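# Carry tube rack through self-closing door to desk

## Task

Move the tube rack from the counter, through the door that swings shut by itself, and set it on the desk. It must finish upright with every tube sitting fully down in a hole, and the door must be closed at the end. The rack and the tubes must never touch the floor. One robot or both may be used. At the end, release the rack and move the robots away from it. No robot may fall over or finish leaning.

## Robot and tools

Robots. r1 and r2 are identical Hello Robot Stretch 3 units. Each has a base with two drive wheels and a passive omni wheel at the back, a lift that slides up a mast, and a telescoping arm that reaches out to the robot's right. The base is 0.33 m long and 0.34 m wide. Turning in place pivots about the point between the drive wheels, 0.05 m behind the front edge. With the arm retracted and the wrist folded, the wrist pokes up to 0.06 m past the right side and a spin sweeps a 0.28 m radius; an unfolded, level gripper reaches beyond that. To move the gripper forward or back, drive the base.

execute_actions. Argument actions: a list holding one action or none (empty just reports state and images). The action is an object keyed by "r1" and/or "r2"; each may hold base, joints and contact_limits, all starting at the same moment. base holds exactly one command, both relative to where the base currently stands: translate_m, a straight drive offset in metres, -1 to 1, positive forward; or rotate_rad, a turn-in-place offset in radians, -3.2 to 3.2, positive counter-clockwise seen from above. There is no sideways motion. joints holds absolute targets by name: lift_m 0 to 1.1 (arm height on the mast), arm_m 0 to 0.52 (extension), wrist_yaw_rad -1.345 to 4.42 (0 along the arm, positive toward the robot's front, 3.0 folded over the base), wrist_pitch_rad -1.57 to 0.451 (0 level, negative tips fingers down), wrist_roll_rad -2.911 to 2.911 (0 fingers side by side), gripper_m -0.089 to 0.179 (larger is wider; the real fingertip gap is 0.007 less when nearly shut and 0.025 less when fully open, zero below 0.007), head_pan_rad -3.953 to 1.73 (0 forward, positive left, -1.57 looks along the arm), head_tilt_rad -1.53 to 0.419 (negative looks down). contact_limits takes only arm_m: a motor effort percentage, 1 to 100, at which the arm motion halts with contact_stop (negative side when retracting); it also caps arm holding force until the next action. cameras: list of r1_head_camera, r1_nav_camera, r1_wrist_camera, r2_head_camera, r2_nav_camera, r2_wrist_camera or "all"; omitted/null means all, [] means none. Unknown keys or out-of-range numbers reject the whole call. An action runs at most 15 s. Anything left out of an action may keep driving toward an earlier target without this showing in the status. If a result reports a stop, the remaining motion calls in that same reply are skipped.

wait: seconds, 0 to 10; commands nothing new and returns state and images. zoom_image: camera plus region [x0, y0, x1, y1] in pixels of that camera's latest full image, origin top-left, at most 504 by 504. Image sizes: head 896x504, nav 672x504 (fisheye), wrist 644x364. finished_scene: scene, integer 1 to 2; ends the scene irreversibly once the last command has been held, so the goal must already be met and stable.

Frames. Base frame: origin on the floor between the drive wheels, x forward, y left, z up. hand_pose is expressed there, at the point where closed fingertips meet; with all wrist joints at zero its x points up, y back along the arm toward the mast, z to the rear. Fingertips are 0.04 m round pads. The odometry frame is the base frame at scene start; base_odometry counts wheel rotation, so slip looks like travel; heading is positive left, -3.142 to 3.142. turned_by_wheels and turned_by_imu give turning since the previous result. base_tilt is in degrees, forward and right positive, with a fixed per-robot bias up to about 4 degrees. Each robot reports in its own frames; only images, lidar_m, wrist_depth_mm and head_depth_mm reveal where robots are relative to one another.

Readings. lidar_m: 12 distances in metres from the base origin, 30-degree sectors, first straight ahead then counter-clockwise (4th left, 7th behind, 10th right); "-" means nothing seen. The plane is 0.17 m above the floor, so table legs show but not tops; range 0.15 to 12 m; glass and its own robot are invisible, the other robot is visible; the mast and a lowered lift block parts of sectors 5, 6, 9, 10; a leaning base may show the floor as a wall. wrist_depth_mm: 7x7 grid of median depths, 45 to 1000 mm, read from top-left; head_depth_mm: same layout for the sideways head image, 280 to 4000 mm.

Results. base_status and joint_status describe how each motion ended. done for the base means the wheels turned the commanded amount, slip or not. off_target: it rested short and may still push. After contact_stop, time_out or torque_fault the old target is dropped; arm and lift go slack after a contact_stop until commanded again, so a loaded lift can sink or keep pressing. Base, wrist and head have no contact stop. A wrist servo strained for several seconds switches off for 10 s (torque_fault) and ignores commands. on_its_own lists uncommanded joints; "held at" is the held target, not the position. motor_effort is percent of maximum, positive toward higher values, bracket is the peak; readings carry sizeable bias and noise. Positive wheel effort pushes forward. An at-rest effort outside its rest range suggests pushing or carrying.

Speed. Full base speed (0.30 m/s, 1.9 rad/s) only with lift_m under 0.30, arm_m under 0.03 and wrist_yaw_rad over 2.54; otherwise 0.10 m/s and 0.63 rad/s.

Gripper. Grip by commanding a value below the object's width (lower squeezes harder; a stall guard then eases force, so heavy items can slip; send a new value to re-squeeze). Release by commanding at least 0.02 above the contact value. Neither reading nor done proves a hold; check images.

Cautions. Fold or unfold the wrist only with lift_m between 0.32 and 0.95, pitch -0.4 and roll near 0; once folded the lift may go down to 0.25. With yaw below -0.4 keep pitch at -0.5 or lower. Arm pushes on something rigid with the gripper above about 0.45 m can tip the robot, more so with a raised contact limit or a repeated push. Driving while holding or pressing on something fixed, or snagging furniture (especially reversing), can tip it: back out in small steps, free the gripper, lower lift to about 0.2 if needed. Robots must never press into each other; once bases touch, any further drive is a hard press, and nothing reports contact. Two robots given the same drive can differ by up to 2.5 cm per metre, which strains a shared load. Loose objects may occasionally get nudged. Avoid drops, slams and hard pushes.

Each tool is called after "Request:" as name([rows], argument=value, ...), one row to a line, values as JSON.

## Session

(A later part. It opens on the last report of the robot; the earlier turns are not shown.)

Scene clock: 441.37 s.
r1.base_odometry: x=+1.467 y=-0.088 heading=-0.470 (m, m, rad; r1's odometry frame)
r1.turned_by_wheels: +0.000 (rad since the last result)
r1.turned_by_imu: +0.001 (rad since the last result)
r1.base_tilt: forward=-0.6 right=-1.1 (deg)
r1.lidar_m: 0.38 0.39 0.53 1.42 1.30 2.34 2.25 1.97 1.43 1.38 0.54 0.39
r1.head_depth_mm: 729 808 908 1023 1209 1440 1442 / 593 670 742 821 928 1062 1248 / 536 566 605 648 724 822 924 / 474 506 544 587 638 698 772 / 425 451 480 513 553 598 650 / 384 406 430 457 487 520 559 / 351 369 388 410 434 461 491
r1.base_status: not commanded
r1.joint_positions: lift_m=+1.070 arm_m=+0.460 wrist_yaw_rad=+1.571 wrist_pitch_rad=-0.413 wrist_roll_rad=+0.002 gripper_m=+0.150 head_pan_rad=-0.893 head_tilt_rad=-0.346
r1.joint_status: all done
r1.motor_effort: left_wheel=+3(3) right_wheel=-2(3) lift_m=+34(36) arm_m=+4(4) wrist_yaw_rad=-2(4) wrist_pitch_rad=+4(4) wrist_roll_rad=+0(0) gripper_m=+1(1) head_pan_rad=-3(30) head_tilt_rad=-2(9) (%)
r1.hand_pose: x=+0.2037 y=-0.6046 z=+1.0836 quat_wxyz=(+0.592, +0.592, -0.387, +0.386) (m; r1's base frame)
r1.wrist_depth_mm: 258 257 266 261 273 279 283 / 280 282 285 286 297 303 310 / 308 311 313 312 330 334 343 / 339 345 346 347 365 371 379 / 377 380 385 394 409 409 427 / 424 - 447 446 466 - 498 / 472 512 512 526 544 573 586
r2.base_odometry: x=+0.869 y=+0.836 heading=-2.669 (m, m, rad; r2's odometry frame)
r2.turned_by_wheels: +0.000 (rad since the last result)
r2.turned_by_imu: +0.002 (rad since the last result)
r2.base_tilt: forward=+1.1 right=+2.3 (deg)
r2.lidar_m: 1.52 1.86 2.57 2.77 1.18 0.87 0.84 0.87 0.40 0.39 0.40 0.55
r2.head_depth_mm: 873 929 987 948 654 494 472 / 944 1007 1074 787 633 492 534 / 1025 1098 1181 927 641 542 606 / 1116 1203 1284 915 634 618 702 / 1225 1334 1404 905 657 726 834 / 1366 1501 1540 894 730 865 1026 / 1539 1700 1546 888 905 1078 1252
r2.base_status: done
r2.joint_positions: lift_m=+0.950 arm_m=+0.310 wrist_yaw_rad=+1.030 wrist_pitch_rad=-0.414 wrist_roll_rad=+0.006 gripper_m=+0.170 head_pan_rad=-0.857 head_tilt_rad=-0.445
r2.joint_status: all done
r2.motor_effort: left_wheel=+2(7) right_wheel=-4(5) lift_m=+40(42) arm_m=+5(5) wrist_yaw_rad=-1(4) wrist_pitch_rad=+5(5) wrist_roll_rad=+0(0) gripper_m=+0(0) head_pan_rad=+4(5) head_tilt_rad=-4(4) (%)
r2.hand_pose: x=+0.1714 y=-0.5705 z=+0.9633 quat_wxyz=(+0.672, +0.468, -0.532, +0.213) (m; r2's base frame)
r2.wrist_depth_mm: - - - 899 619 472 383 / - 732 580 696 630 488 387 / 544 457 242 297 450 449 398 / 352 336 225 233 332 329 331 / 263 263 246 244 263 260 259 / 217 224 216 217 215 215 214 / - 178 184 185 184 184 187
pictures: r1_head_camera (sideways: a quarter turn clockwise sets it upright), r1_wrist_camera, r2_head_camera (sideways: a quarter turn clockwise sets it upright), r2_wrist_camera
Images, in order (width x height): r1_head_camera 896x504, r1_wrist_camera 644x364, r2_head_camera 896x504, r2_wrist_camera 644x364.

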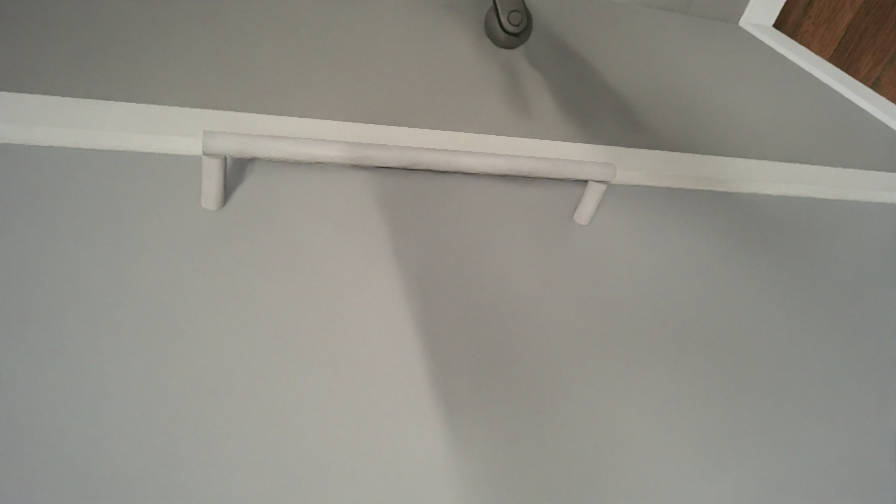

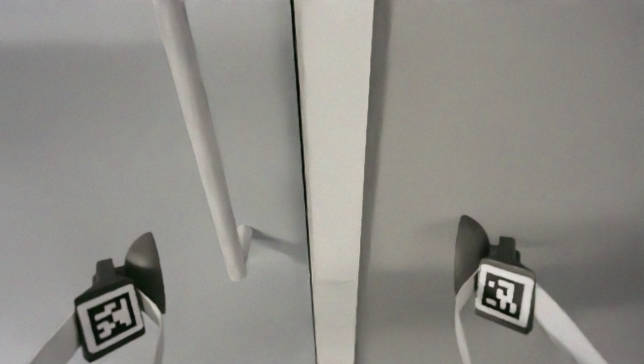

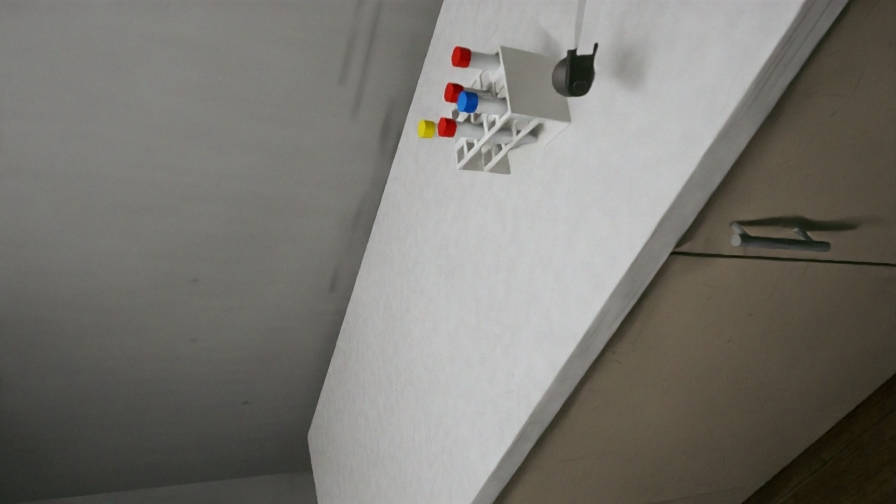

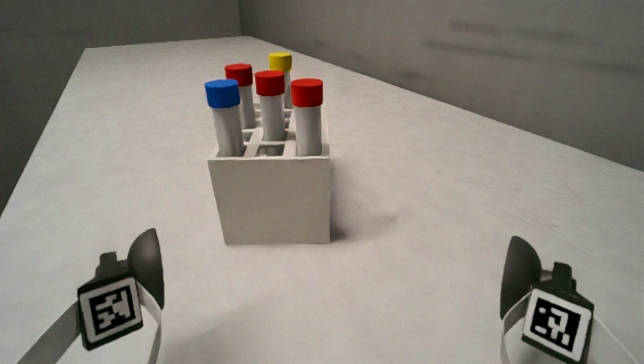

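Request:
execute_actions([
  {"r1": {"joints": {"arm_m": 0.395}}, "r2": {"base": {"translate_m": 0.023}, "joints": {"arm_m": 0.27}}},
], cameras=["r2_wrist_camera", "r1_wrist_camera"])

Scene clock: 464.37 s.
r1.base_odometry: x=+1.467 y=-0.088 heading=-0.470 (m, m, rad; r1's odometry frame)
r1.turned_by_wheels: +0.000 (rad since the last result)
r1.turned_by_imu: +0.001 (rad since the last result)
r1.base_tilt: forward=-0.6 right=-1.1 (deg)
r1.lidar_m: 0.38 0.39 0.53 1.42 1.30 2.35 2.25 1.97 1.43 1.37 0.54 0.39
r1.head_depth_mm: 729 809 905 1031 1246 1443 1437 / 594 669 741 823 919 1064 1245 / 537 566 607 646 725 821 923 / 474 507 543 588 638 700 771 / 425 451 480 513 552 597 649 / 384 406 430 456 486 520 560 / 350 369 389 410 434 461 491
r1.base_status: not commanded
r1.joint_positions: lift_m=+1.070 arm_m=+0.395 wrist_yaw_rad=+1.571 wrist_pitch_rad=-0.413 wrist_roll_rad=+0.002 gripper_m=+0.150 head_pan_rad=-0.893 head_tilt_rad=-0.346
r1.joint_status: all done
r1.motor_effort: left_wheel=+3(3) right_wheel=-2(2) lift_m=+33(33) arm_m=-5(4) wrist_yaw_rad=-2(2) wrist_pitch_rad=+4(4) wrist_roll_rad=+0(0) gripper_m=+1(0) head_pan_rad=-4(4) head_tilt_rad=-2(2) (%)
r1.hand_pose: x=+0.2037 y=-0.5403 z=+1.0836 quat_wxyz=(+0.592, +0.592, -0.387, +0.386) (m; r1's base frame)
r1.wrist_depth_mm: 259 260 263 269 264 276 282 / 280 284 286 293 290 304 308 / 304 310 315 318 318 336 340 / 336 343 351 351 355 373 381 / 374 380 391 397 396 410 430 / 422 - 445 457 458 - 493 / 472 517 512 525 535 574 578
r2.base_odometry: x=+0.849 y=+0.826 heading=-2.669 (m, m, rad; r2's odometry frame)
r2.turned_by_wheels: +0.000 (rad since the last result)
r2.turned_by_imu: +0.001 (rad since the last result)
r2.base_tilt: forward=+1.0 right=+2.3 (deg)
r2.lidar_m: 1.52 1.84 2.53 2.76 1.21 0.89 0.86 0.89 0.40 0.39 0.40 0.55
r2.head_depth_mm: 877 928 986 943 638 495 472 / 945 1001 1071 932 625 491 533 / 1022 1093 1174 925 639 542 606 / 1118 1207 1286 915 636 624 702 / 1223 1326 1407 905 659 728 837 / 1364 1490 1545 895 731 869 1033 / 1549 1693 1552 888 907 1077 1249
r2.base_status: done
r2.joint_positions: lift_m=+0.950 arm_m=+0.270 wrist_yaw_rad=+1.030 wrist_pitch_rad=-0.414 wrist_roll_rad=+0.006 gripper_m=+0.170 head_pan_rad=-0.857 head_tilt_rad=-0.445
r2.joint_status: all done
r2.motor_effort: left_wheel=+2(6) right_wheel=-3(6) lift_m=+40(40) arm_m=-5(6) wrist_yaw_rad=+1(0) wrist_pitch_rad=+5(5) wrist_roll_rad=+0(0) gripper_m=+0(0) head_pan_rad=+4(4) head_tilt_rad=-4(4) (%)
r2.hand_pose: x=+0.1714 y=-0.5311 z=+0.9633 quat_wxyz=(+0.672, +0.468, -0.532, +0.213) (m; r2's base frame)
r2.wrist_depth_mm: - - - 994 669 505 407 / - 714 717 271 655 532 422 / - 464 452 253 416 456 415 / - 335 337 219 311 326 328 / 289 263 263 242 251 263 260 / 233 225 219 218 216 216 214 / - 180 184 184 184 183 188
pictures: r1_wrist_camera, r2_wrist_camera
Images, in order (width x height): r1_wrist_camera 644x364, r2_wrist_camera 644x364.

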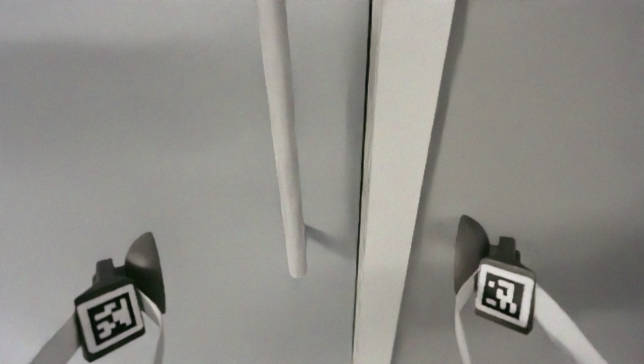

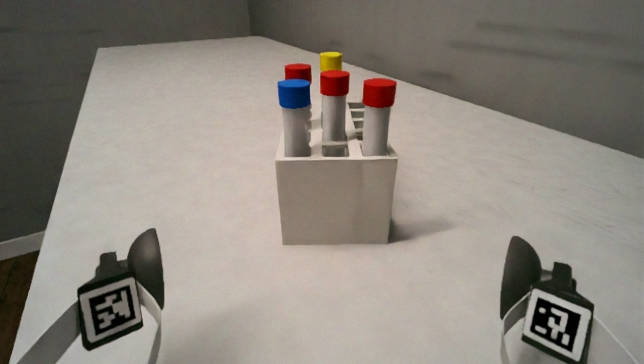

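Request:
execute_actions([
  {"r1": {"base": {"translate_m": 0.14}}, "r2": {"base": {"translate_m": 0.09}, "joints": {"arm_m": 0.324}}},
], cameras=["r2_wrist_camera", "r1_wrist_camera", "r2_head_camera"])

Scene clock: 472.07 s.
r1.base_odometry: x=+1.592 y=-0.151 heading=-0.470 (m, m, rad; r1's odometry frame)
r1.turned_by_wheels: +0.000 (rad since the last result)
r1.turned_by_imu: +0.001 (rad since the last result)
r1.base_tilt: forward=-0.6 right=-1.1 (deg)
r1.lidar_m: 0.24 0.25 0.33 0.89 1.85 2.48 2.39 1.96 1.43 0.94 0.34 0.25
r1.head_depth_mm: 433 465 539 584 650 850 1065 / 367 400 440 489 546 623 739 / 319 344 373 407 448 501 566 / 289 302 323 349 379 414 458 / - - 291 305 327 354 385 / - - - - 294 308 332 / - - - - - 286 295
r1.base_status: done
r1.joint_positions: lift_m=+1.070 arm_m=+0.395 wrist_yaw_rad=+1.571 wrist_pitch_rad=-0.413 wrist_roll_rad=+0.002 gripper_m=+0.150 head_pan_rad=-0.893 head_tilt_rad=-0.346
r1.joint_status: not commanded
r1.motor_effort: left_wheel=+2(9) right_wheel=-2(4) lift_m=+33(33) arm_m=-4(4) wrist_yaw_rad=-2(2) wrist_pitch_rad=+4(4) wrist_roll_rad=+0(0) gripper_m=+0(0) head_pan_rad=-4(4) head_tilt_rad=-3(3) (%)
r1.hand_pose: x=+0.2037 y=-0.5403 z=+1.0836 quat_wxyz=(+0.592, +0.592, -0.387, +0.386) (m; r1's base frame)
r1.wrist_depth_mm: 136 138 80 142 143 133 145 / 148 150 88 155 154 145 161 / 162 164 97 169 169 160 179 / 178 181 110 187 184 181 200 / 198 200 196 209 204 212 225 / 222 - 227 236 233 - 259 / 251 271 268 272 269 298 305
r2.base_odometry: x=+0.769 y=+0.785 heading=-2.669 (m, m, rad; r2's odometry frame)
r2.turned_by_wheels: +0.000 (rad since the last result)
r2.turned_by_imu: +0.001 (rad since the last result)
r2.base_tilt: forward=+1.0 right=+2.2 (deg)
r2.lidar_m: 1.68 1.75 2.40 2.77 1.32 0.98 0.95 0.99 0.40 0.39 0.40 0.55
r2.head_depth_mm: 875 931 987 948 602 494 472 / 942 1008 1075 936 643 493 530 / 1028 1096 1181 924 639 542 608 / 1118 1204 1286 915 635 623 703 / 1229 1336 1407 908 659 727 835 / 1370 1489 1551 895 732 868 1027 / 1513 1643 1695 889 888 1080 1262
r2.base_status: done
r2.joint_positions: lift_m=+0.950 arm_m=+0.324 wrist_yaw_rad=+1.030 wrist_pitch_rad=-0.414 wrist_roll_rad=+0.006 gripper_m=+0.170 head_pan_rad=-0.857 head_tilt_rad=-0.445
r2.joint_status: all done
r2.motor_effort: left_wheel=+2(6) right_wheel=-4(6) lift_m=+40(40) arm_m=+4(6) wrist_yaw_rad=+0(0) wrist_pitch_rad=+5(5) wrist_roll_rad=+0(0) gripper_m=+2(1) head_pan_rad=+4(4) head_tilt_rad=-4(4) (%)
r2.hand_pose: x=+0.1714 y=-0.5845 z=+0.9633 quat_wxyz=(+0.672, +0.468, -0.532, +0.213) (m; r2's base frame)
r2.wrist_depth_mm: - - - 893 615 461 369 / - 720 704 714 617 478 382 / 495 466 450 151 452 443 388 / 335 332 302 137 109 332 330 / 265 263 251 147 129 262 259 / 218 226 202 129 128 216 213 / - 180 179 141 146 183 189
pictures: r1_wrist_camera, r2_head_camera (sideways: a quarter turn clockwise sets it upright), r2_wrist_camera
Images, in order (width x height): r1_wrist_camera 644x364, r2_head_camera 896x504, r2_wrist_camera 644x364.

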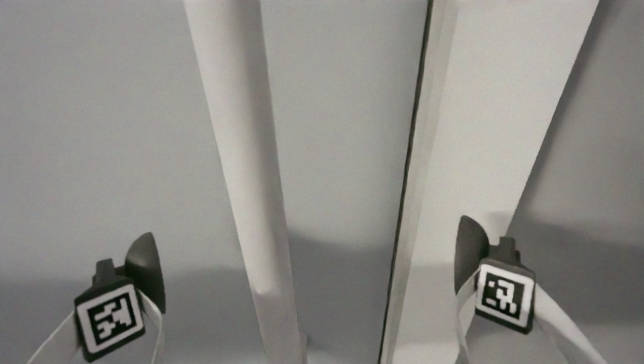

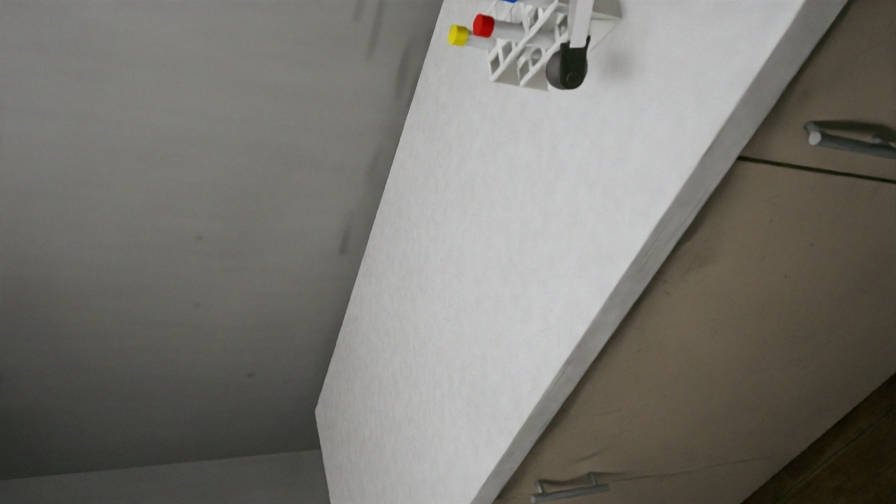

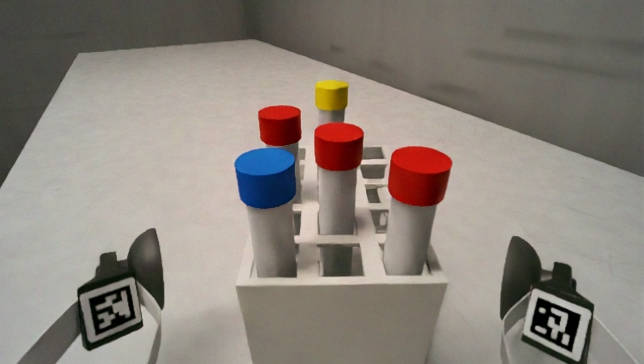

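Request:
execute_actions([
  {"r1": {"base": {"translate_m": 0.02}}, "r2": {"joints": {"gripper_m": 0.05}}},
], cameras=["r2_wrist_camera"])

Scene clock: 486.07 s.
r1.base_odometry: x=+1.610 y=-0.160 heading=-0.470 (m, m, rad; r1's odometry frame)
r1.turned_by_wheels: -0.001 (rad since the last result)
r1.turned_by_imu: +0.000 (rad since the last result)
r1.base_tilt: forward=-0.6 right=-1.2 (deg)
r1.lidar_m: 0.22 0.23 0.31 0.82 1.84 2.51 2.41 1.97 1.43 0.88 0.31 0.23
r1.head_depth_mm: 393 436 489 557 632 697 963 / 333 364 400 444 498 572 669 / 295 312 338 369 407 453 513 / - 286 296 316 343 376 415 / - - - 287 299 321 349 / - - - - - 289 302 / - - - - - - -
r1.base_status: done
r1.joint_positions: lift_m=+1.070 arm_m=+0.395 wrist_yaw_rad=+1.569 wrist_pitch_rad=-0.420 wrist_roll_rad=+0.002 gripper_m=+0.150 head_pan_rad=-0.893 head_tilt_rad=-0.346
r1.joint_status: not commanded
r1.motor_effort: left_wheel=-10(11) right_wheel=+16(17) lift_m=+32(33) arm_m=-4(5) wrist_yaw_rad=+1(1) wrist_pitch_rad=+7(7) wrist_roll_rad=+0(0) gripper_m=-1(0) head_pan_rad=-5(4) head_tilt_rad=-2(3) (%)
r1.hand_pose: x=+0.2028 y=-0.5407 z=+1.0820 quat_wxyz=(+0.593, +0.593, -0.385, +0.384) (m; r1's base frame)
r1.wrist_depth_mm: 121 119 64 126 128 118 120 / 130 131 69 137 138 127 135 / 142 145 76 150 152 140 156 / 157 160 85 167 167 157 177 / 176 177 97 187 183 177 201 / 197 - 196 212 207 - 232 / 220 241 232 243 243 270 277
r2.base_odometry: x=+0.769 y=+0.785 heading=-2.669 (m, m, rad; r2's odometry frame)
r2.turned_by_wheels: +0.000 (rad since the last result)
r2.turned_by_imu: +0.001 (rad since the last result)
r2.base_tilt: forward=+1.1 right=+2.3 (deg)
r2.lidar_m: 1.68 1.75 2.40 2.77 1.32 0.98 0.95 0.98 0.40 0.39 0.40 0.55
r2.head_depth_mm: 873 931 989 941 596 494 473 / 946 1006 1074 935 644 492 531 / 1020 1094 1175 926 640 542 607 / 1118 1198 1286 915 635 621 703 / 1229 1334 1404 904 659 728 833 / 1367 1498 1535 895 731 867 1031 / 1514 1640 1703 888 891 1083 1260
r2.base_status: not commanded
r2.joint_positions: lift_m=+0.950 arm_m=+0.324 wrist_yaw_rad=+1.030 wrist_pitch_rad=-0.406 wrist_roll_rad=+0.006 gripper_m=+0.051 head_pan_rad=-0.857 head_tilt_rad=-0.445
r2.joint_status: all done
r2.motor_effort: left_wheel=+2(2) right_wheel=-3(4) lift_m=+39(40) arm_m=+5(4) wrist_yaw_rad=-1(1) wrist_pitch_rad=+2(5) wrist_roll_rad=+0(0) gripper_m=-19(100) head_pan_rad=+4(4) head_tilt_rad=-4(4) (%)
r2.hand_pose: x=+0.1722 y=-0.5850 z=+0.9650 quat_wxyz=(+0.672, +0.466, -0.534, +0.215) (m; r2's base frame)
r2.wrist_depth_mm: - - - 837 614 452 371 / - 751 744 739 624 476 385 / 509 465 472 166 460 460 392 / 350 340 307 152 120 333 330 / 267 268 253 154 134 263 263 / 219 218 138 136 134 219 216 / 187 187 177 154 158 185 184
pictures: r2_wrist_camera
Images, in order (width x height): r2_wrist_camera 644x364.

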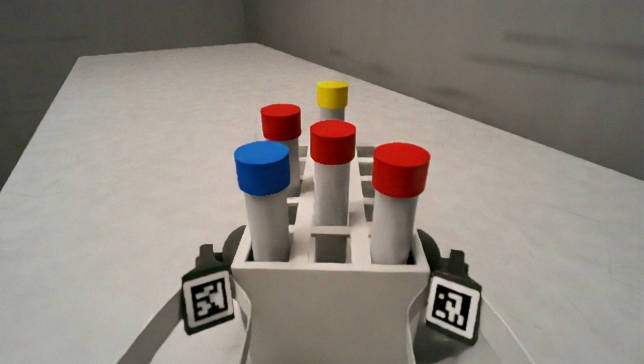

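Request:
execute_actions([
  {"r1": {"joints": {"gripper_m": -0.02}}, "r2": {"joints": {"lift_m": 1.03, "gripper_m": 0.045}}},
], cameras=["r2_wrist_camera", "r1_wrist_camera"])

Scene clock: 492.83 s.
r1.base_odometry: x=+1.610 y=-0.160 heading=-0.470 (m, m, rad; r1's odometry frame)
r1.turned_by_wheels: +0.001 (rad since the last result)
r1.turned_by_imu: -0.004 (rad since the last result)
r1.base_tilt: forward=-0.6 right=-1.1 (deg)
r1.lidar_m: 0.22 0.23 0.31 0.81 1.84 2.50 2.41 1.98 1.43 0.89 0.32 0.23
r1.head_depth_mm: 400 443 498 561 628 713 996 / 338 369 405 451 507 582 683 / 297 316 342 374 412 459 520 / - 288 298 320 347 380 420 / - - - 289 301 324 352 / - - - - - 291 304 / - - - - - - -
r1.base_status: not commanded
r1.joint_positions: lift_m=+1.070 arm_m=+0.395 wrist_yaw_rad=+1.621 wrist_pitch_rad=-0.432 wrist_roll_rad=+0.004 gripper_m=-0.019 head_pan_rad=-0.893 head_tilt_rad=-0.346
r1.joint_status: all done
r1.on_its_own: wrist_yaw_rad is at rest, and its effort (-60) is outside its rest range (-12 to +12)
r1.motor_effort: left_wheel=+3(22) right_wheel=+1(31) lift_m=+30(32) arm_m=+3(4) wrist_yaw_rad=-60(62) wrist_pitch_rad=+11(11) wrist_roll_rad=-1(1) gripper_m=-21(99) head_pan_rad=-5(4) head_tilt_rad=-2(2) (%)
r1.hand_pose: x=+0.2010 y=-0.5287 z=+1.0794 quat_wxyz=(+0.585, +0.606, -0.367, +0.395) (m; r1's base frame)
r1.wrist_depth_mm: 127 127 68 125 129 120 117 / 138 139 75 138 141 130 127 / 152 153 147 151 155 142 143 / 169 171 166 164 172 156 169 / 190 191 188 105 194 175 195 / 216 218 208 114 214 208 225 / 253 257 265 251 249 254 262
r2.base_odometry: x=+0.769 y=+0.785 heading=-2.669 (m, m, rad; r2's odometry frame)
r2.turned_by_wheels: +0.000 (rad since the last result)
r2.turned_by_imu: +0.001 (rad since the last result)
r2.base_tilt: forward=+1.1 right=+2.3 (deg)
r2.lidar_m: 1.68 1.75 2.40 2.77 1.32 0.98 0.95 0.99 0.40 0.39 0.40 0.55
r2.head_depth_mm: 877 927 986 637 620 494 472 / 942 1005 1079 937 644 492 530 / 1023 1097 1178 925 640 541 607 / 1120 1206 1287 914 633 624 704 / 1230 1333 1408 907 658 728 837 / 1368 1500 1543 895 730 870 1032 / 1523 1643 1698 887 890 1081 1256
r2.base_status: not commanded
r2.joint_positions: lift_m=+1.030 arm_m=+0.324 wrist_yaw_rad=+1.030 wrist_pitch_rad=-0.424 wrist_roll_rad=+0.006 gripper_m=+0.046 head_pan_rad=-0.857 head_tilt_rad=-0.445
r2.joint_status: all done
r2.motor_effort: left_wheel=+2(2) right_wheel=-3(3) lift_m=+41(42) arm_m=+5(5) wrist_yaw_rad=+0(0) wrist_pitch_rad=+8(8) wrist_roll_rad=+0(0) gripper_m=-21(56) head_pan_rad=+4(4) head_tilt_rad=-3(4) (%)
r2.hand_pose: x=+0.1703 y=-0.5838 z=+1.0410 quat_wxyz=(+0.674, +0.471, -0.530, +0.209) (m; r2's base frame)
r2.wrist_depth_mm: - - - 899 607 457 369 / - - - 868 652 477 382 / - 633 638 167 620 497 396 / - 481 432 153 126 470 409 / 415 377 362 155 142 372 377 / 323 312 138 137 135 308 308 / 265 265 252 154 159 264 262
pictures: r1_wrist_camera, r2_wrist_camera
Images, in order (width x height): r1_wrist_camera 644x364, r2_wrist_camera 644x364.

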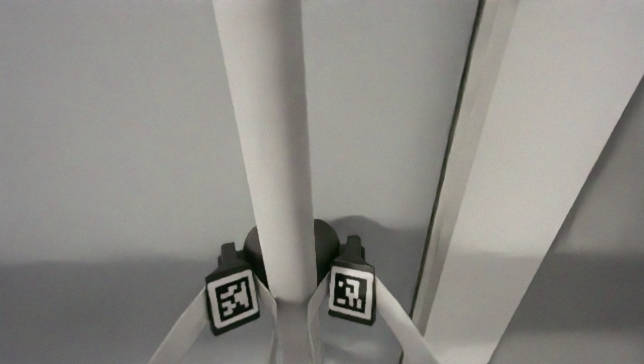

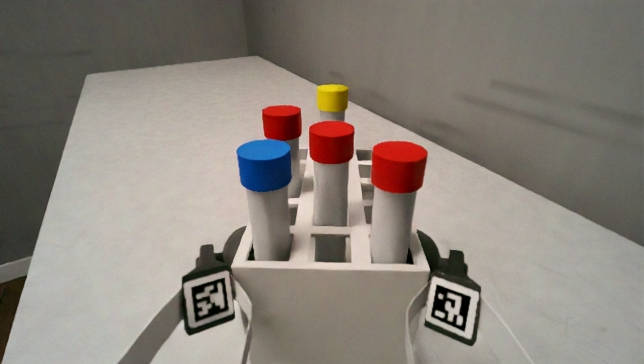

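Request:
execute_actions([
  {"r1": {"joints": {"arm_m": 0.383, "wrist_yaw_rad": 1.58}}, "r2": {"joints": {"arm_m": 0.0, "wrist_yaw_rad": 1.57}}},
], cameras=["r2_wrist_camera", "r2_nav_camera"])

Scene clock: 533.50 s.
r1.base_odometry: x=+1.610 y=-0.160 heading=-0.470 (m, m, rad; r1's odometry frame)
r1.turned_by_wheels: -0.001 (rad since the last result)
r1.turned_by_imu: +0.000 (rad since the last result)
r1.base_tilt: forward=-0.7 right=-1.1 (deg)
r1.lidar_m: 0.22 0.23 0.31 0.81 1.85 2.49 2.41 1.98 1.43 0.89 0.32 0.23
r1.head_depth_mm: 402 446 500 564 624 719 998 / 340 370 408 454 510 582 686 / 297 317 344 376 414 462 522 / - 288 299 321 349 381 421 / - - - 289 302 325 354 / - - - - - 291 305 / - - - - - - -
r1.base_status: not commanded
r1.joint_positions: lift_m=+1.070 arm_m=+0.383 wrist_yaw_rad=+1.598 wrist_pitch_rad=-0.432 wrist_roll_rad=+0.004 gripper_m=-0.019 head_pan_rad=-0.893 head_tilt_rad=-0.346
r1.joint_status: all done
r1.on_its_own: wrist_yaw_rad is at rest, and its effort (-22) is outside its rest range (-12 to +12)
r1.motor_effort: left_wheel=-8(8) right_wheel=+16(17) lift_m=+30(30) arm_m=-3(1) wrist_yaw_rad=-22(43) wrist_pitch_rad=+11(11) wrist_roll_rad=-1(1) gripper_m=-15(17) head_pan_rad=-4(4) head_tilt_rad=-2(3) (%)
r1.hand_pose: x=+0.2011 y=-0.5223 z=+1.0793 quat_wxyz=(+0.590, +0.601, -0.374, +0.388) (m; r1's base frame)
r1.wrist_depth_mm: 126 127 126 72 131 127 121 / 137 138 137 78 143 136 132 / 150 152 152 85 158 148 150 / 167 168 170 94 176 162 177 / 187 190 191 104 196 183 203 / 213 217 216 117 216 215 236 / 248 251 266 252 263 263 278
r2.base_odometry: x=+0.769 y=+0.785 heading=-2.669 (m, m, rad; r2's odometry frame)
r2.turned_by_wheels: +0.000 (rad since the last result)
r2.turned_by_imu: +0.001 (rad since the last result)
r2.base_tilt: forward=+1.0 right=+2.3 (deg)
r2.lidar_m: 1.68 1.75 2.40 2.76 1.32 0.98 0.95 0.98 0.40 0.39 0.40 0.55
r2.head_depth_mm: 878 928 988 948 651 - - / 946 1004 1076 937 644 - - / 1024 1096 1180 927 640 543 - / 1117 1206 1289 917 636 609 711 / 1223 1334 1405 905 657 295 300 / 1366 1506 1544 893 719 330 - / 1514 1637 1691 888 840 329 -
r2.base_status: not commanded
r2.joint_positions: lift_m=+1.030 arm_m=+0.003 wrist_yaw_rad=+1.570 wrist_pitch_rad=-0.424 wrist_roll_rad=+0.006 gripper_m=+0.046 head_pan_rad=-0.857 head_tilt_rad=-0.445
r2.joint_status: all done
joint sent to its limit — the command would take r2.arm_m past its lower limit, so that joint was sent only as far as its limit.
r2.motor_effort: left_wheel=+2(2) right_wheel=-3(3) lift_m=+41(41) arm_m=-4(7) wrist_yaw_rad=+0(5) wrist_pitch_rad=+8(8) wrist_roll_rad=+0(1) gripper_m=-21(21) head_pan_rad=+4(5) head_tilt_rad=-4(3) (%)
r2.hand_pose: x=+0.2023 y=-0.1484 z=+1.0410 quat_wxyz=(+0.593, +0.595, -0.385, +0.381) (m; r2's base frame)
r2.wrist_depth_mm: - - - - - - - / - - - - - 954 905 / - - - 168 751 636 636 / - - - 154 126 465 472 / - - - 157 142 410 371 / - - 138 137 135 399 310 / - - - 155 158 386 273
pictures: r2_nav_camera (sideways: a quarter turn counterclockwise sets it upright), r2_wrist_camera
Images, in order (width x height): r2_nav_camera 672x504, r2_wrist_camera 644x364.

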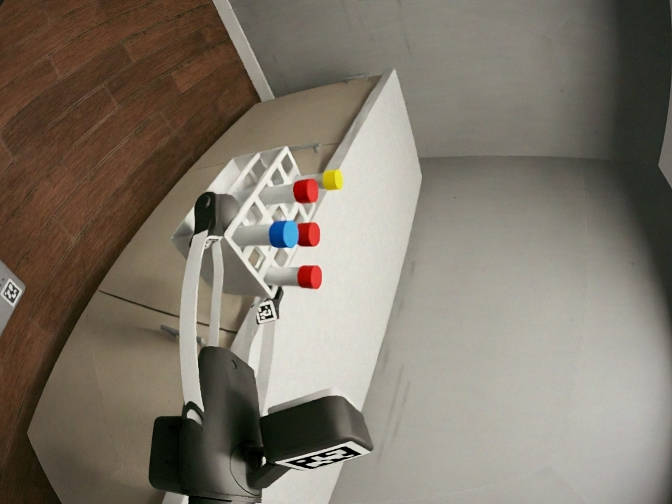

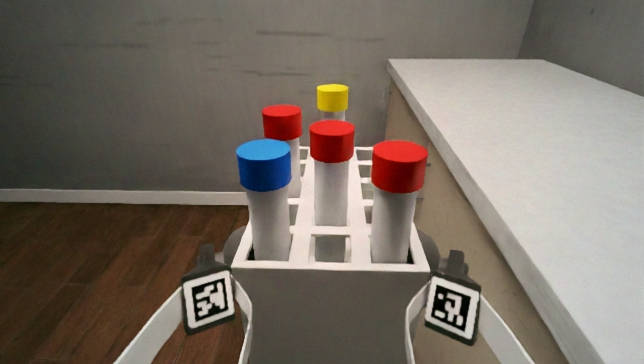

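Request:
execute_actions([
  {"r1": {"base": {"translate_m": -0.25}, "joints": {"arm_m": 0.35, "wrist_yaw_rad": 1.55}}, "r2": {"base": {"rotate_rad": 1.34}, "joints": {"head_pan_rad": 0.0, "head_tilt_rad": -0.5}}},
], cameras=["r1_nav_camera", "r2_head_camera"])

Scene clock: 545.00 s.
r1.base_odometry: x=+1.387 y=-0.047 heading=-0.469 (m, m, rad; r1's odometry frame)
r1.turned_by_wheels: +0.001 (rad since the last result)
r1.turned_by_imu: +0.002 (rad since the last result)
r1.base_tilt: forward=-0.6 right=-1.1 (deg)
r1.lidar_m: 0.35 0.40 0.64 1.44 1.84 2.26 2.16 1.98 1.43 1.37 0.40 0.35
r1.head_depth_mm: 417 443 491 523 593 1579 1471 / 384 413 449 491 538 598 681 / 355 380 410 445 485 534 596 / 329 352 377 406 440 480 529 / 308 328 349 374 403 435 475 / 290 306 325 347 371 399 433 / - 289 304 323 344 368 395
r1.base_status: done
r1.joint_positions: lift_m=+1.070 arm_m=+0.350 wrist_yaw_rad=+1.614 wrist_pitch_rad=-0.416 wrist_roll_rad=+0.002 gripper_m=-0.019 head_pan_rad=-0.893 head_tilt_rad=-0.346
r1.joint_status: wrist_yaw_rad off_target (ended at +1.614, target +1.550); the others done
r1.on_its_own: wrist_yaw_rad is held at +1.586, not at your +1.550, by its stall guard, which is still easing
r1.motor_effort: left_wheel=+13(24) right_wheel=-16(36) lift_m=+30(30) arm_m=+3(11) wrist_yaw_rad=-33(75) wrist_pitch_rad=+6(11) wrist_roll_rad=+0(1) gripper_m=-16(21) head_pan_rad=-4(4) head_tilt_rad=-2(2) (%)
r1.hand_pose: x=+0.2031 y=-0.4851 z=+1.0830 quat_wxyz=(+0.584, +0.601, -0.373, +0.398) (m; r1's base frame)
r1.wrist_depth_mm: 164 154 141 129 126 122 361 / 182 170 156 140 137 135 392 / 205 189 172 153 149 420 426 / 236 215 195 170 165 475 473 / 280 247 220 114 184 534 534 / 335 293 262 124 207 604 615 / 427 357 310 246 259 706 714
r2.base_odometry: x=+0.769 y=+0.785 heading=-1.329 (m, m, rad; r2's odometry frame)
r2.turned_by_wheels: +1.340 (rad since the last result)
r2.turned_by_imu: +1.330 (rad since the last result)
r2.base_tilt: forward=+1.0 right=+2.3 (deg)
r2.lidar_m: 2.77 1.30 1.07 0.95 0.95 0.44 0.39 0.39 0.46 0.83 1.68 1.99
r2.head_depth_mm: 2536 2772 2936 2791 2017 332 - / 2474 2754 3017 2823 2024 1521 1277 / 2418 2641 2943 2799 2003 1561 1280 / 2366 2595 2867 2778 1989 1555 1273 / 2325 2544 2770 2726 1963 1540 1266 / 2245 2488 2707 2738 1952 1536 1253 / 2212 2394 2656 2704 1872 1531 1250
r2.base_status: done
r2.joint_positions: lift_m=+1.030 arm_m=+0.003 wrist_yaw_rad=+1.570 wrist_pitch_rad=-0.424 wrist_roll_rad=+0.006 gripper_m=+0.046 head_pan_rad=-0.007 head_tilt_rad=-0.494
r2.joint_status: all done
r2.motor_effort: left_wheel=-4(7) right_wheel=+4(9) lift_m=+41(41) arm_m=-4(4) wrist_yaw_rad=+2(0) wrist_pitch_rad=+8(8) wrist_roll_rad=+0(0) gripper_m=-21(21) head_pan_rad=+4(54) head_tilt_rad=-4(16) (%)
r2.hand_pose: x=+0.2022 y=-0.1484 z=+1.0410 quat_wxyz=(+0.593, +0.595, -0.385, +0.381) (m; r2's base frame)
r2.wrist_depth_mm: - - - - - - - / - - - - - - - / - - - 169 - - - / - - - 154 125 - - / - - - 156 141 - - / - - 138 136 135 - - / - - - 155 158 - -
pictures: r1_nav_camera (sideways: a quarter turn counterclockwise sets it upright), r2_head_camera (sideways: a quarter turn clockwise sets it upright)
Images, in order (width x height): r1_nav_camera 672x504, r2_head_camera 896x504.

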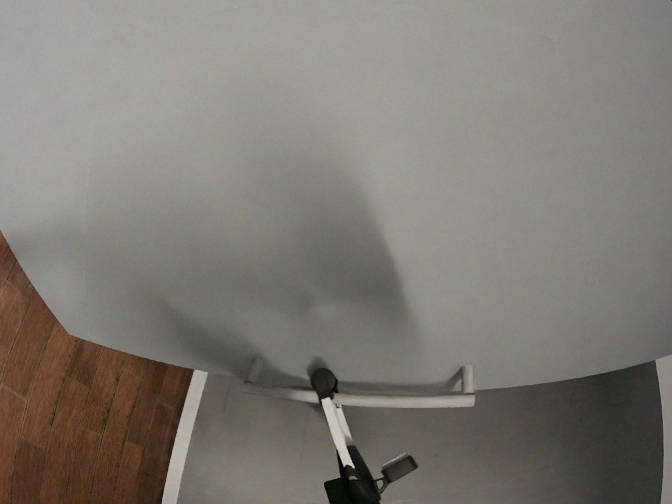

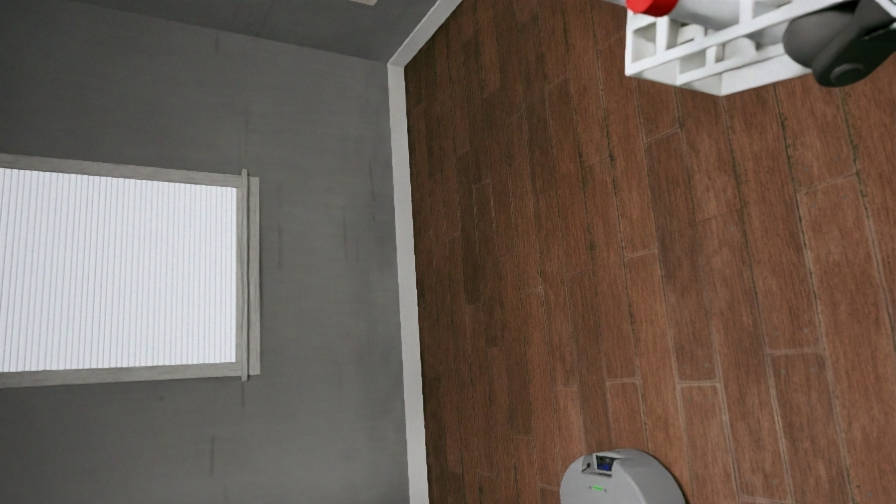

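Request:
execute_actions([
  {"r1": {"base": {"translate_m": -0.136}, "joints": {"arm_m": 0.262, "wrist_yaw_rad": 1.57}}, "r2": {"base": {"translate_m": 0.8}}},
], cameras=["r1_nav_camera", "r2_head_camera"])

Scene clock: 579.50 s.
r1.base_odometry: x=+1.266 y=+0.014 heading=-0.469 (m, m, rad; r1's odometry frame)
r1.turned_by_wheels: +0.000 (rad since the last result)
r1.turned_by_imu: +0.002 (rad since the last result)
r1.base_tilt: forward=-0.6 right=-1.1 (deg)
r1.lidar_m: 0.39 0.49 0.84 1.78 0.76 2.11 2.02 1.98 1.44 1.38 0.42 0.38
r1.head_depth_mm: 390 407 435 473 510 1594 1467 / 369 396 428 465 508 544 629 / 349 375 403 436 474 519 576 / 333 355 381 409 442 483 531 / 317 338 360 386 416 451 494 / 303 322 342 365 393 423 460 / 290 307 326 347 371 398 431
r1.base_status: done
r1.joint_positions: lift_m=+1.070 arm_m=+0.262 wrist_yaw_rad=+1.500 wrist_pitch_rad=-0.418 wrist_roll_rad=+0.002 gripper_m=-0.019 head_pan_rad=-0.893 head_tilt_rad=-0.346
r1.joint_status: wrist_yaw_rad off_target (ended at +1.500, target +1.570); the others done
r1.on_its_own: wrist_yaw_rad is held at +1.507, not at your +1.570, by its stall guard, which is not easing now
r1.motor_effort: left_wheel=+0(17) right_wheel=-1(33) lift_m=+31(30) arm_m=-6(13) wrist_yaw_rad=+8(85) wrist_pitch_rad=+6(6) wrist_roll_rad=+0(0) gripper_m=-14(20) head_pan_rad=-4(4) head_tilt_rad=-2(2) (%)
r1.hand_pose: x=+0.2024 y=-0.4235 z=+1.0824 quat_wxyz=(+0.606, +0.579, -0.406, +0.363) (m; r1's base frame)
r1.wrist_depth_mm: 172 159 145 74 125 118 538 / 192 176 160 81 137 128 593 / 217 198 178 89 149 142 666 / 255 225 200 101 164 687 744 / 300 262 229 113 182 807 849 / 372 311 272 123 201 915 950 / 477 385 321 248 247 - -
r2.base_odometry: x=+0.960 y=+0.008 heading=-1.329 (m, m, rad; r2's odometry frame)
r2.turned_by_wheels: +0.000 (rad since the last result)
r2.turned_by_imu: +0.006 (rad since the last result)
r2.base_tilt: forward=+1.0 right=+2.3 (deg)
r2.lidar_m: 1.98 1.33 0.63 1.11 1.13 1.34 1.17 1.17 1.39 1.50 1.51 1.79
r2.head_depth_mm: 1797 1986 2211 2455 2048 332 - / 1747 1942 2143 2407 2000 1521 1284 / 1714 1882 2090 2336 2012 1558 1273 / 1684 1842 2047 2272 1996 1544 1271 / 1647 1799 1986 2204 1974 1538 1266 / 1604 1759 1937 2142 1961 1537 1256 / 1577 1719 1897 2095 1955 1527 1251
r2.base_status: done
r2.joint_positions: lift_m=+1.030 arm_m=+0.003 wrist_yaw_rad=+1.570 wrist_pitch_rad=-0.424 wrist_roll_rad=+0.006 gripper_m=+0.046 head_pan_rad=-0.007 head_tilt_rad=-0.494
r2.joint_status: not commanded
r2.motor_effort: left_wheel=-3(5) right_wheel=+4(9) lift_m=+42(41) arm_m=-4(4) wrist_yaw_rad=+0(2) wrist_pitch_rad=+8(8) wrist_roll_rad=+0(0) gripper_m=-21(21) head_pan_rad=+4(4) head_tilt_rad=-4(4) (%)
r2.hand_pose: x=+0.2022 y=-0.1484 z=+1.0410 quat_wxyz=(+0.593, +0.595, -0.385, +0.381) (m; r2's base frame)
r2.wrist_depth_mm: - - - - - - - / - - - - - - - / - - - 167 - - - / - - - 153 126 - - / - - - 154 142 - - / - - 138 137 135 - - / - - - 155 160 - -
pictures: r1_nav_camera (sideways: a quarter turn counterclockwise sets it upright), r2_head_camera (sideways: a quarter turn clockwise sets it upright)
Images, in order (width x height): r1_nav_camera 672x504, r2_head_camera 896x504.

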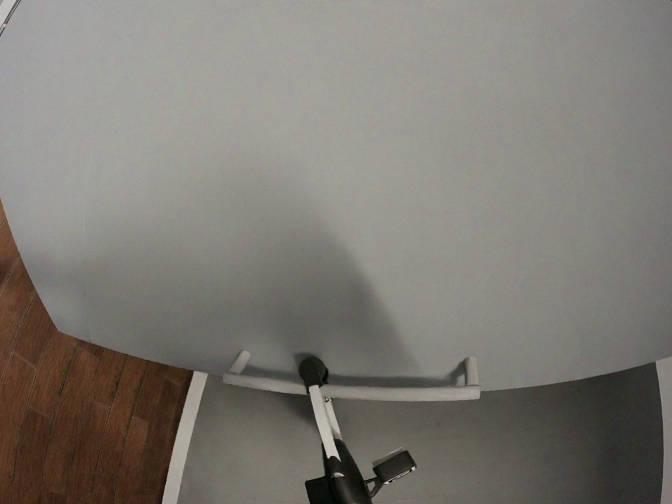

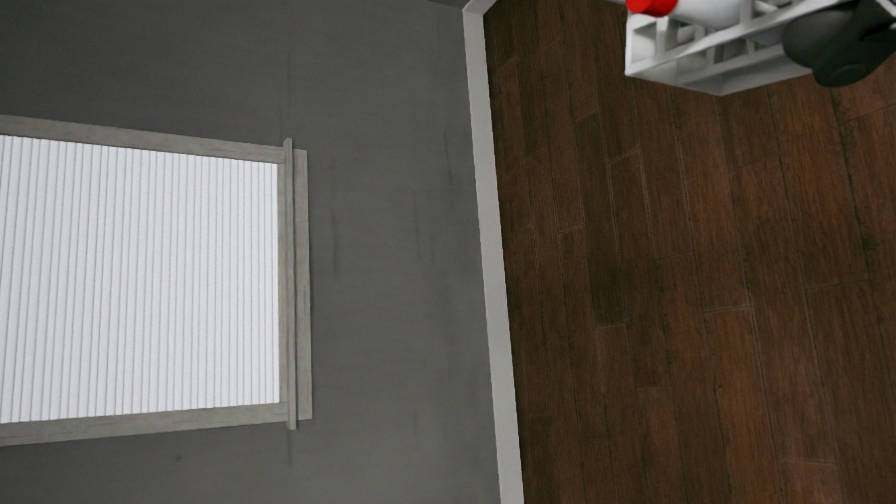

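Request:
execute_actions([
  {"r2": {"base": {"translate_m": 0.7}, "joints": {"head_pan_rad": 0.7, "head_tilt_rad": -0.6}}},
], cameras=["r2_head_camera", "r2_nav_camera"])

Scene clock: 599.00 s.
r1.base_odometry: x=+1.266 y=+0.014 heading=-0.469 (m, m, rad; r1's odometry frame)
r1.turned_by_wheels: +0.000 (rad since the last result)
r1.turned_by_imu: +0.002 (rad since the last result)
r1.base_tilt: forward=-0.7 right=-1.1 (deg)
r1.lidar_m: 0.39 0.49 0.84 1.78 1.84 2.11 0.50 1.98 1.44 1.38 0.41 0.38
r1.head_depth_mm: 390 407 435 474 511 1593 1477 / 369 396 428 466 509 544 629 / 350 375 402 436 474 519 576 / 333 355 380 409 443 483 531 / 317 338 360 386 416 451 492 / 303 322 342 366 392 424 460 / 290 307 326 347 371 399 431
r1.base_status: not commanded
r1.joint_positions: lift_m=+1.070 arm_m=+0.262 wrist_yaw_rad=+1.500 wrist_pitch_rad=-0.418 wrist_roll_rad=+0.002 gripper_m=-0.019 head_pan_rad=-0.893 head_tilt_rad=-0.346
r1.joint_status: not commanded
r1.on_its_own: wrist_yaw_rad is held at +1.507, not at your +1.570, by its stall guard, which is not easing now
r1.motor_effort: left_wheel=+0(0) right_wheel=-1(1) lift_m=+30(30) arm_m=-6(6) wrist_yaw_rad=+9(8) wrist_pitch_rad=+6(6) wrist_roll_rad=+0(0) gripper_m=-14(14) head_pan_rad=-5(4) head_tilt_rad=-2(1) (%)
r1.hand_pose: x=+0.2024 y=-0.4235 z=+1.0824 quat_wxyz=(+0.606, +0.579, -0.406, +0.363) (m; r1's base frame)
r1.wrist_depth_mm: 172 159 146 74 126 117 533 / 192 176 161 81 136 128 591 / 218 197 178 89 149 143 655 / 253 224 200 100 164 690 764 / 301 262 229 112 182 812 848 / 367 312 272 123 201 925 967 / 483 387 320 249 246 - -
r2.base_odometry: x=+1.127 y=-0.672 heading=-1.330 (m, m, rad; r2's odometry frame)
r2.turned_by_wheels: +0.000 (rad since the last result)
r2.turned_by_imu: +0.005 (rad since the last result)
r2.base_tilt: forward=+1.0 right=+2.3 (deg)
r2.lidar_m: 1.30 1.31 1.44 0.96 0.64 1.51 1.85 1.85 1.52 1.35 1.36 1.46
r2.head_depth_mm: 1037 1124 1232 1377 1557 1454 1211 / 1089 1194 1314 1476 1632 1449 1211 / 1145 1262 1400 1580 1725 1449 1211 / 1203 1337 1503 1711 1771 1433 1204 / 1275 1421 1607 1844 1768 1428 1195 / 1352 1515 1735 1996 1753 1416 1192 / 1406 1538 1681 1834 1748 1411 1188
r2.base_status: done
r2.joint_positions: lift_m=+1.030 arm_m=+0.003 wrist_yaw_rad=+1.570 wrist_pitch_rad=-0.424 wrist_roll_rad=+0.006 gripper_m=+0.046 head_pan_rad=+0.693 head_tilt_rad=-0.593
r2.joint_status: all done
r2.motor_effort: left_wheel=-4(4) right_wheel=+4(9) lift_m=+41(41) arm_m=-4(4) wrist_yaw_rad=+2(1) wrist_pitch_rad=+8(8) wrist_roll_rad=+0(0) gripper_m=-21(20) head_pan_rad=+4(48) head_tilt_rad=-5(20) (%)
r2.hand_pose: x=+0.2022 y=-0.1484 z=+1.0410 quat_wxyz=(+0.593, +0.595, -0.385, +0.381) (m; r2's base frame)
r2.wrist_depth_mm: 989 - - - - - - / - - - - - - - / - - - 168 - - - / - - - 155 126 - - / - - - 155 142 - - / - - 138 136 135 - - / - - - 154 158 - -
pictures: r2_head_camera (sideways: a quarter turn clockwise sets it upright), r2_nav_camera (sideways: a quarter turn counterclockwise sets it upright)
Images, in order (width x height): r2_head_camera 896x504, r2_nav_camera 672x504.

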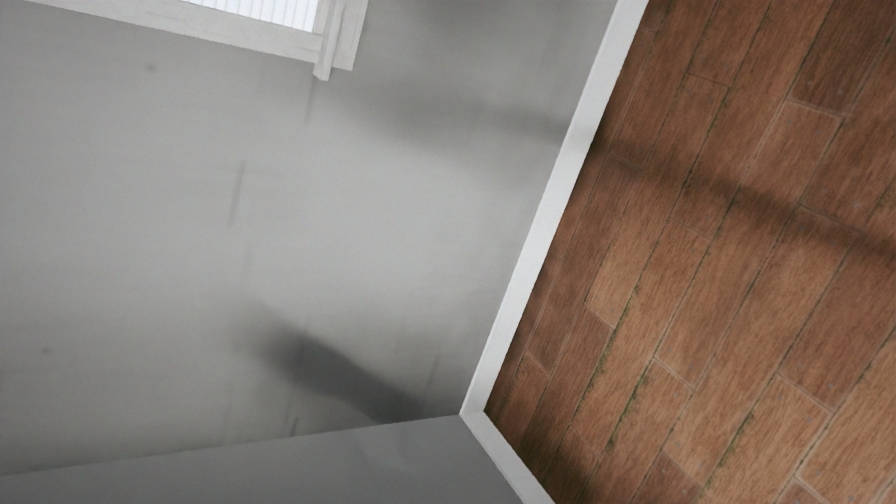

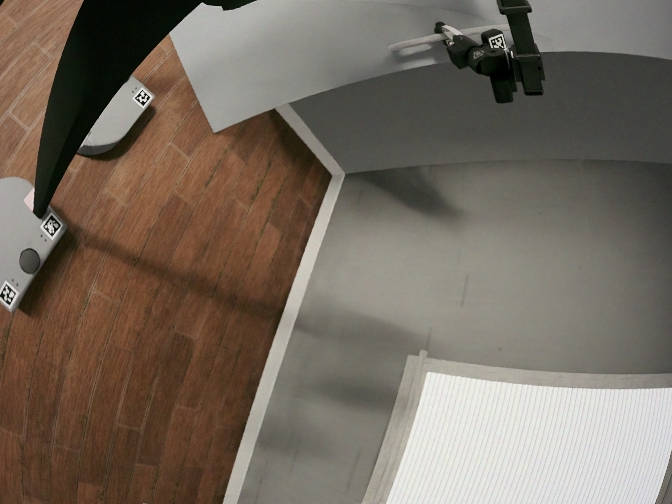

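Request:
execute_actions([
  {"r2": {"base": {"translate_m": 0.33}, "joints": {"head_pan_rad": 1.2, "head_tilt_rad": -0.4}}},
], cameras=["r2_nav_camera"])

Scene clock: 613.77 s.
r1.base_odometry: x=+1.266 y=+0.014 heading=-0.469 (m, m, rad; r1's odometry frame)
r1.turned_by_wheels: +0.000 (rad since the last result)
r1.turned_by_imu: +0.001 (rad since the last result)
r1.base_tilt: forward=-0.6 right=-1.0 (deg)
r1.lidar_m: 0.39 0.49 0.84 1.78 1.84 2.11 2.02 0.67 1.44 1.38 0.42 0.38
r1.head_depth_mm: 391 407 434 473 511 1590 1468 / 369 397 428 465 508 545 630 / 350 375 403 435 473 519 576 / 333 355 381 409 443 483 532 / 317 338 361 386 416 450 492 / 303 322 343 366 392 423 459 / 290 307 326 347 371 398 430
r1.base_status: not commanded
r1.joint_positions: lift_m=+1.070 arm_m=+0.262 wrist_yaw_rad=+1.500 wrist_pitch_rad=-0.418 wrist_roll_rad=+0.002 gripper_m=-0.019 head_pan_rad=-0.893 head_tilt_rad=-0.346
r1.joint_status: not commanded
r1.on_its_own: wrist_yaw_rad is held at +1.507, not at your +1.570, by its stall guard, which is not easing now
r1.motor_effort: left_wheel=+0(0) right_wheel=-1(1) lift_m=+30(30) arm_m=-6(6) wrist_yaw_rad=+8(9) wrist_pitch_rad=+6(6) wrist_roll_rad=+0(0) gripper_m=-14(14) head_pan_rad=-4(4) head_tilt_rad=-1(2) (%)
r1.hand_pose: x=+0.2024 y=-0.4235 z=+1.0824 quat_wxyz=(+0.606, +0.579, -0.406, +0.363) (m; r1's base frame)
r1.wrist_depth_mm: 171 159 145 74 126 117 543 / 192 176 161 81 137 128 594 / 218 198 178 89 149 143 664 / 254 224 201 101 164 678 750 / 302 262 228 112 182 786 862 / 370 310 272 123 200 931 945 / 480 385 321 250 246 - -
r2.base_odometry: x=+1.206 y=-0.992 heading=-1.330 (m, m, rad; r2's odometry frame)
r2.turned_by_wheels: +0.000 (rad since the last result)
r2.turned_by_imu: +0.003 (rad since the last result)
r2.base_tilt: forward=+1.1 right=+2.3 (deg)
r2.lidar_m: 0.97 0.98 1.16 0.94 0.81 0.84 2.17 2.18 1.44 1.28 1.29 1.10
r2.head_depth_mm: 1016 1064 1111 1159 1224 1291 1308 / 1134 1194 1258 1335 1401 1490 1357 / 1289 1363 1451 1549 1645 1631 1347 / 1342 1444 1564 1718 1877 1676 1343 / 1260 1345 1461 1604 1754 1669 1332 / 1179 1266 1360 1484 1609 1651 1331 / 1114 1190 1279 1374 1486 1583 1291
r2.base_status: done
r2.joint_positions: lift_m=+1.030 arm_m=+0.003 wrist_yaw_rad=+1.570 wrist_pitch_rad=-0.424 wrist_roll_rad=+0.006 gripper_m=+0.046 head_pan_rad=+1.193 head_tilt_rad=-0.409
r2.joint_status: all done
r2.motor_effort: left_wheel=-4(5) right_wheel=+4(8) lift_m=+41(41) arm_m=-4(5) wrist_yaw_rad=+0(0) wrist_pitch_rad=+8(8) wrist_roll_rad=+0(0) gripper_m=-21(20) head_pan_rad=+4(38) head_tilt_rad=+5(28) (%)
r2.hand_pose: x=+0.2022 y=-0.1484 z=+1.0410 quat_wxyz=(+0.593, +0.595, -0.385, +0.381) (m; r2's base frame)
r2.wrist_depth_mm: 733 751 788 823 865 934 972 / 772 803 834 869 937 - - / 850 877 903 167 - - - / 901 966 - 154 126 - - / - - - 155 141 - - / - - 138 137 135 - - / - - - 154 159 - -
pictures: r2_nav_camera (sideways: a quarter turn counterclockwise sets it upright)
Images, in order (width x height): r2_nav_camera 672x504.

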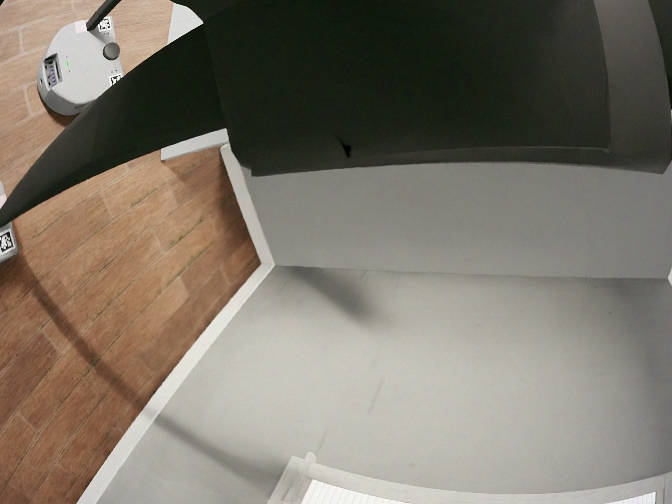

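Request:
execute_actions([
  {"r2": {"base": {"translate_m": 0.4}, "joints": {"head_pan_rad": 0.0, "head_tilt_rad": -0.4}}, "r1": {"base": {"translate_m": -0.14}, "joints": {"arm_m": 0.162, "wrist_yaw_rad": 1.46}}},
], cameras=["r1_nav_camera"])

Scene clock: 622.87 s.
r1.base_odometry: x=+1.141 y=+0.078 heading=-0.469 (m, m, rad; r1's odometry frame)
r1.turned_by_wheels: +0.000 (rad since the last result)
r1.turned_by_imu: +0.002 (rad since the last result)
r1.base_tilt: forward=-0.6 right=-1.1 (deg)
r1.lidar_m: 0.41 0.58 1.05 1.77 1.83 1.96 1.88 1.95 0.91 1.38 0.40 0.39
r1.head_depth_mm: 340 360 397 1394 1499 1617 1464 / 329 345 367 341 362 483 551 / 319 341 366 394 422 465 513 / 310 331 354 381 411 447 492 / 301 321 343 367 396 430 471 / 293 311 332 355 382 414 451 / 287 302 322 344 369 398 432
r1.base_status: done
r1.joint_positions: lift_m=+1.070 arm_m=+0.162 wrist_yaw_rad=+1.421 wrist_pitch_rad=-0.416 wrist_roll_rad=+0.001 gripper_m=-0.019 head_pan_rad=-0.893 head_tilt_rad=-0.346
r1.joint_status: wrist_yaw_rad off_target (ended at +1.421, target +1.460); the others done
r1.on_its_own: wrist_yaw_rad is held at +1.420, not at your +1.460, by its stall guard, which is not easing now
r1.motor_effort: left_wheel=+1(16) right_wheel=-4(26) lift_m=+30(30) arm_m=-5(13) wrist_yaw_rad=-1(79) wrist_pitch_rad=+5(6) wrist_roll_rad=+0(0) gripper_m=-13(19) head_pan_rad=-4(5) head_tilt_rad=-2(2) (%)
r1.hand_pose: x=+0.2007 y=-0.3409 z=+1.0829 quat_wxyz=(+0.620, +0.562, -0.429, +0.340) (m; r1's base frame)
r1.wrist_depth_mm: 194 172 152 75 124 114 723 / 219 192 168 81 134 122 817 / 255 218 188 90 146 133 925 / 308 252 211 101 160 150 - / 376 299 244 113 178 - - / 493 364 295 125 195 - - / 721 467 347 243 234 - -
r2.base_odometry: x=+1.301 y=-1.381 heading=-1.330 (m, m, rad; r2's odometry frame)
r2.turned_by_wheels: +0.000 (rad since the last result)
r2.turned_by_imu: +0.003 (rad since the last result)
r2.base_tilt: forward=+1.1 right=+2.3 (deg)
r2.lidar_m: 0.59 0.59 0.70 1.29 0.98 1.02 2.56 2.23 1.35 1.20 1.08 0.66
r2.head_depth_mm: 490 530 578 637 710 338 321 / 478 519 564 619 688 779 887 / 470 508 551 604 667 755 857 / 460 497 539 589 648 732 824 / 452 486 527 574 632 688 799 / 442 476 515 561 614 666 772 / 435 467 504 548 599 638 747
r2.base_status: done
r2.joint_positions: lift_m=+1.030 arm_m=+0.003 wrist_yaw_rad=+1.570 wrist_pitch_rad=-0.424 wrist_roll_rad=+0.006 gripper_m=+0.046 head_pan_rad=+0.007 head_tilt_rad=-0.409
r2.joint_status: all done
r2.motor_effort: left_wheel=-3(5) right_wheel=+4(10) lift_m=+41(41) arm_m=-4(4) wrist_yaw_rad=+0(0) wrist_pitch_rad=+8(8) wrist_roll_rad=+0(0) gripper_m=-19(21) head_pan_rad=-4(59) head_tilt_rad=+5(6) (%)
r2.hand_pose: x=+0.2022 y=-0.1484 z=+1.0410 quat_wxyz=(+0.593, +0.595, -0.385, +0.381) (m; r2's base frame)
r2.wrist_depth_mm: 422 437 465 478 503 532 562 / 449 469 496 517 543 586 628 / 488 515 528 167 598 646 688 / 530 554 555 155 126 733 769 / 568 607 609 155 142 833 909 / 658 681 138 137 134 974 - / 706 760 818 155 159 - -
pictures: r1_nav_camera (sideways: a quarter turn counterclockwise sets it upright)
Images, in order (width x height): r1_nav_camera 672x504.

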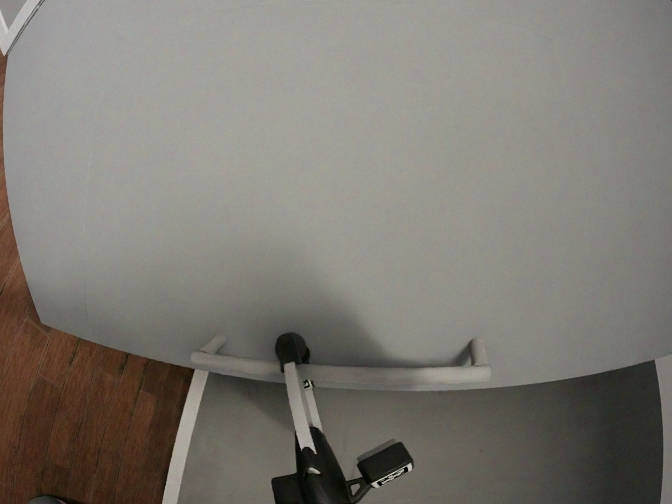

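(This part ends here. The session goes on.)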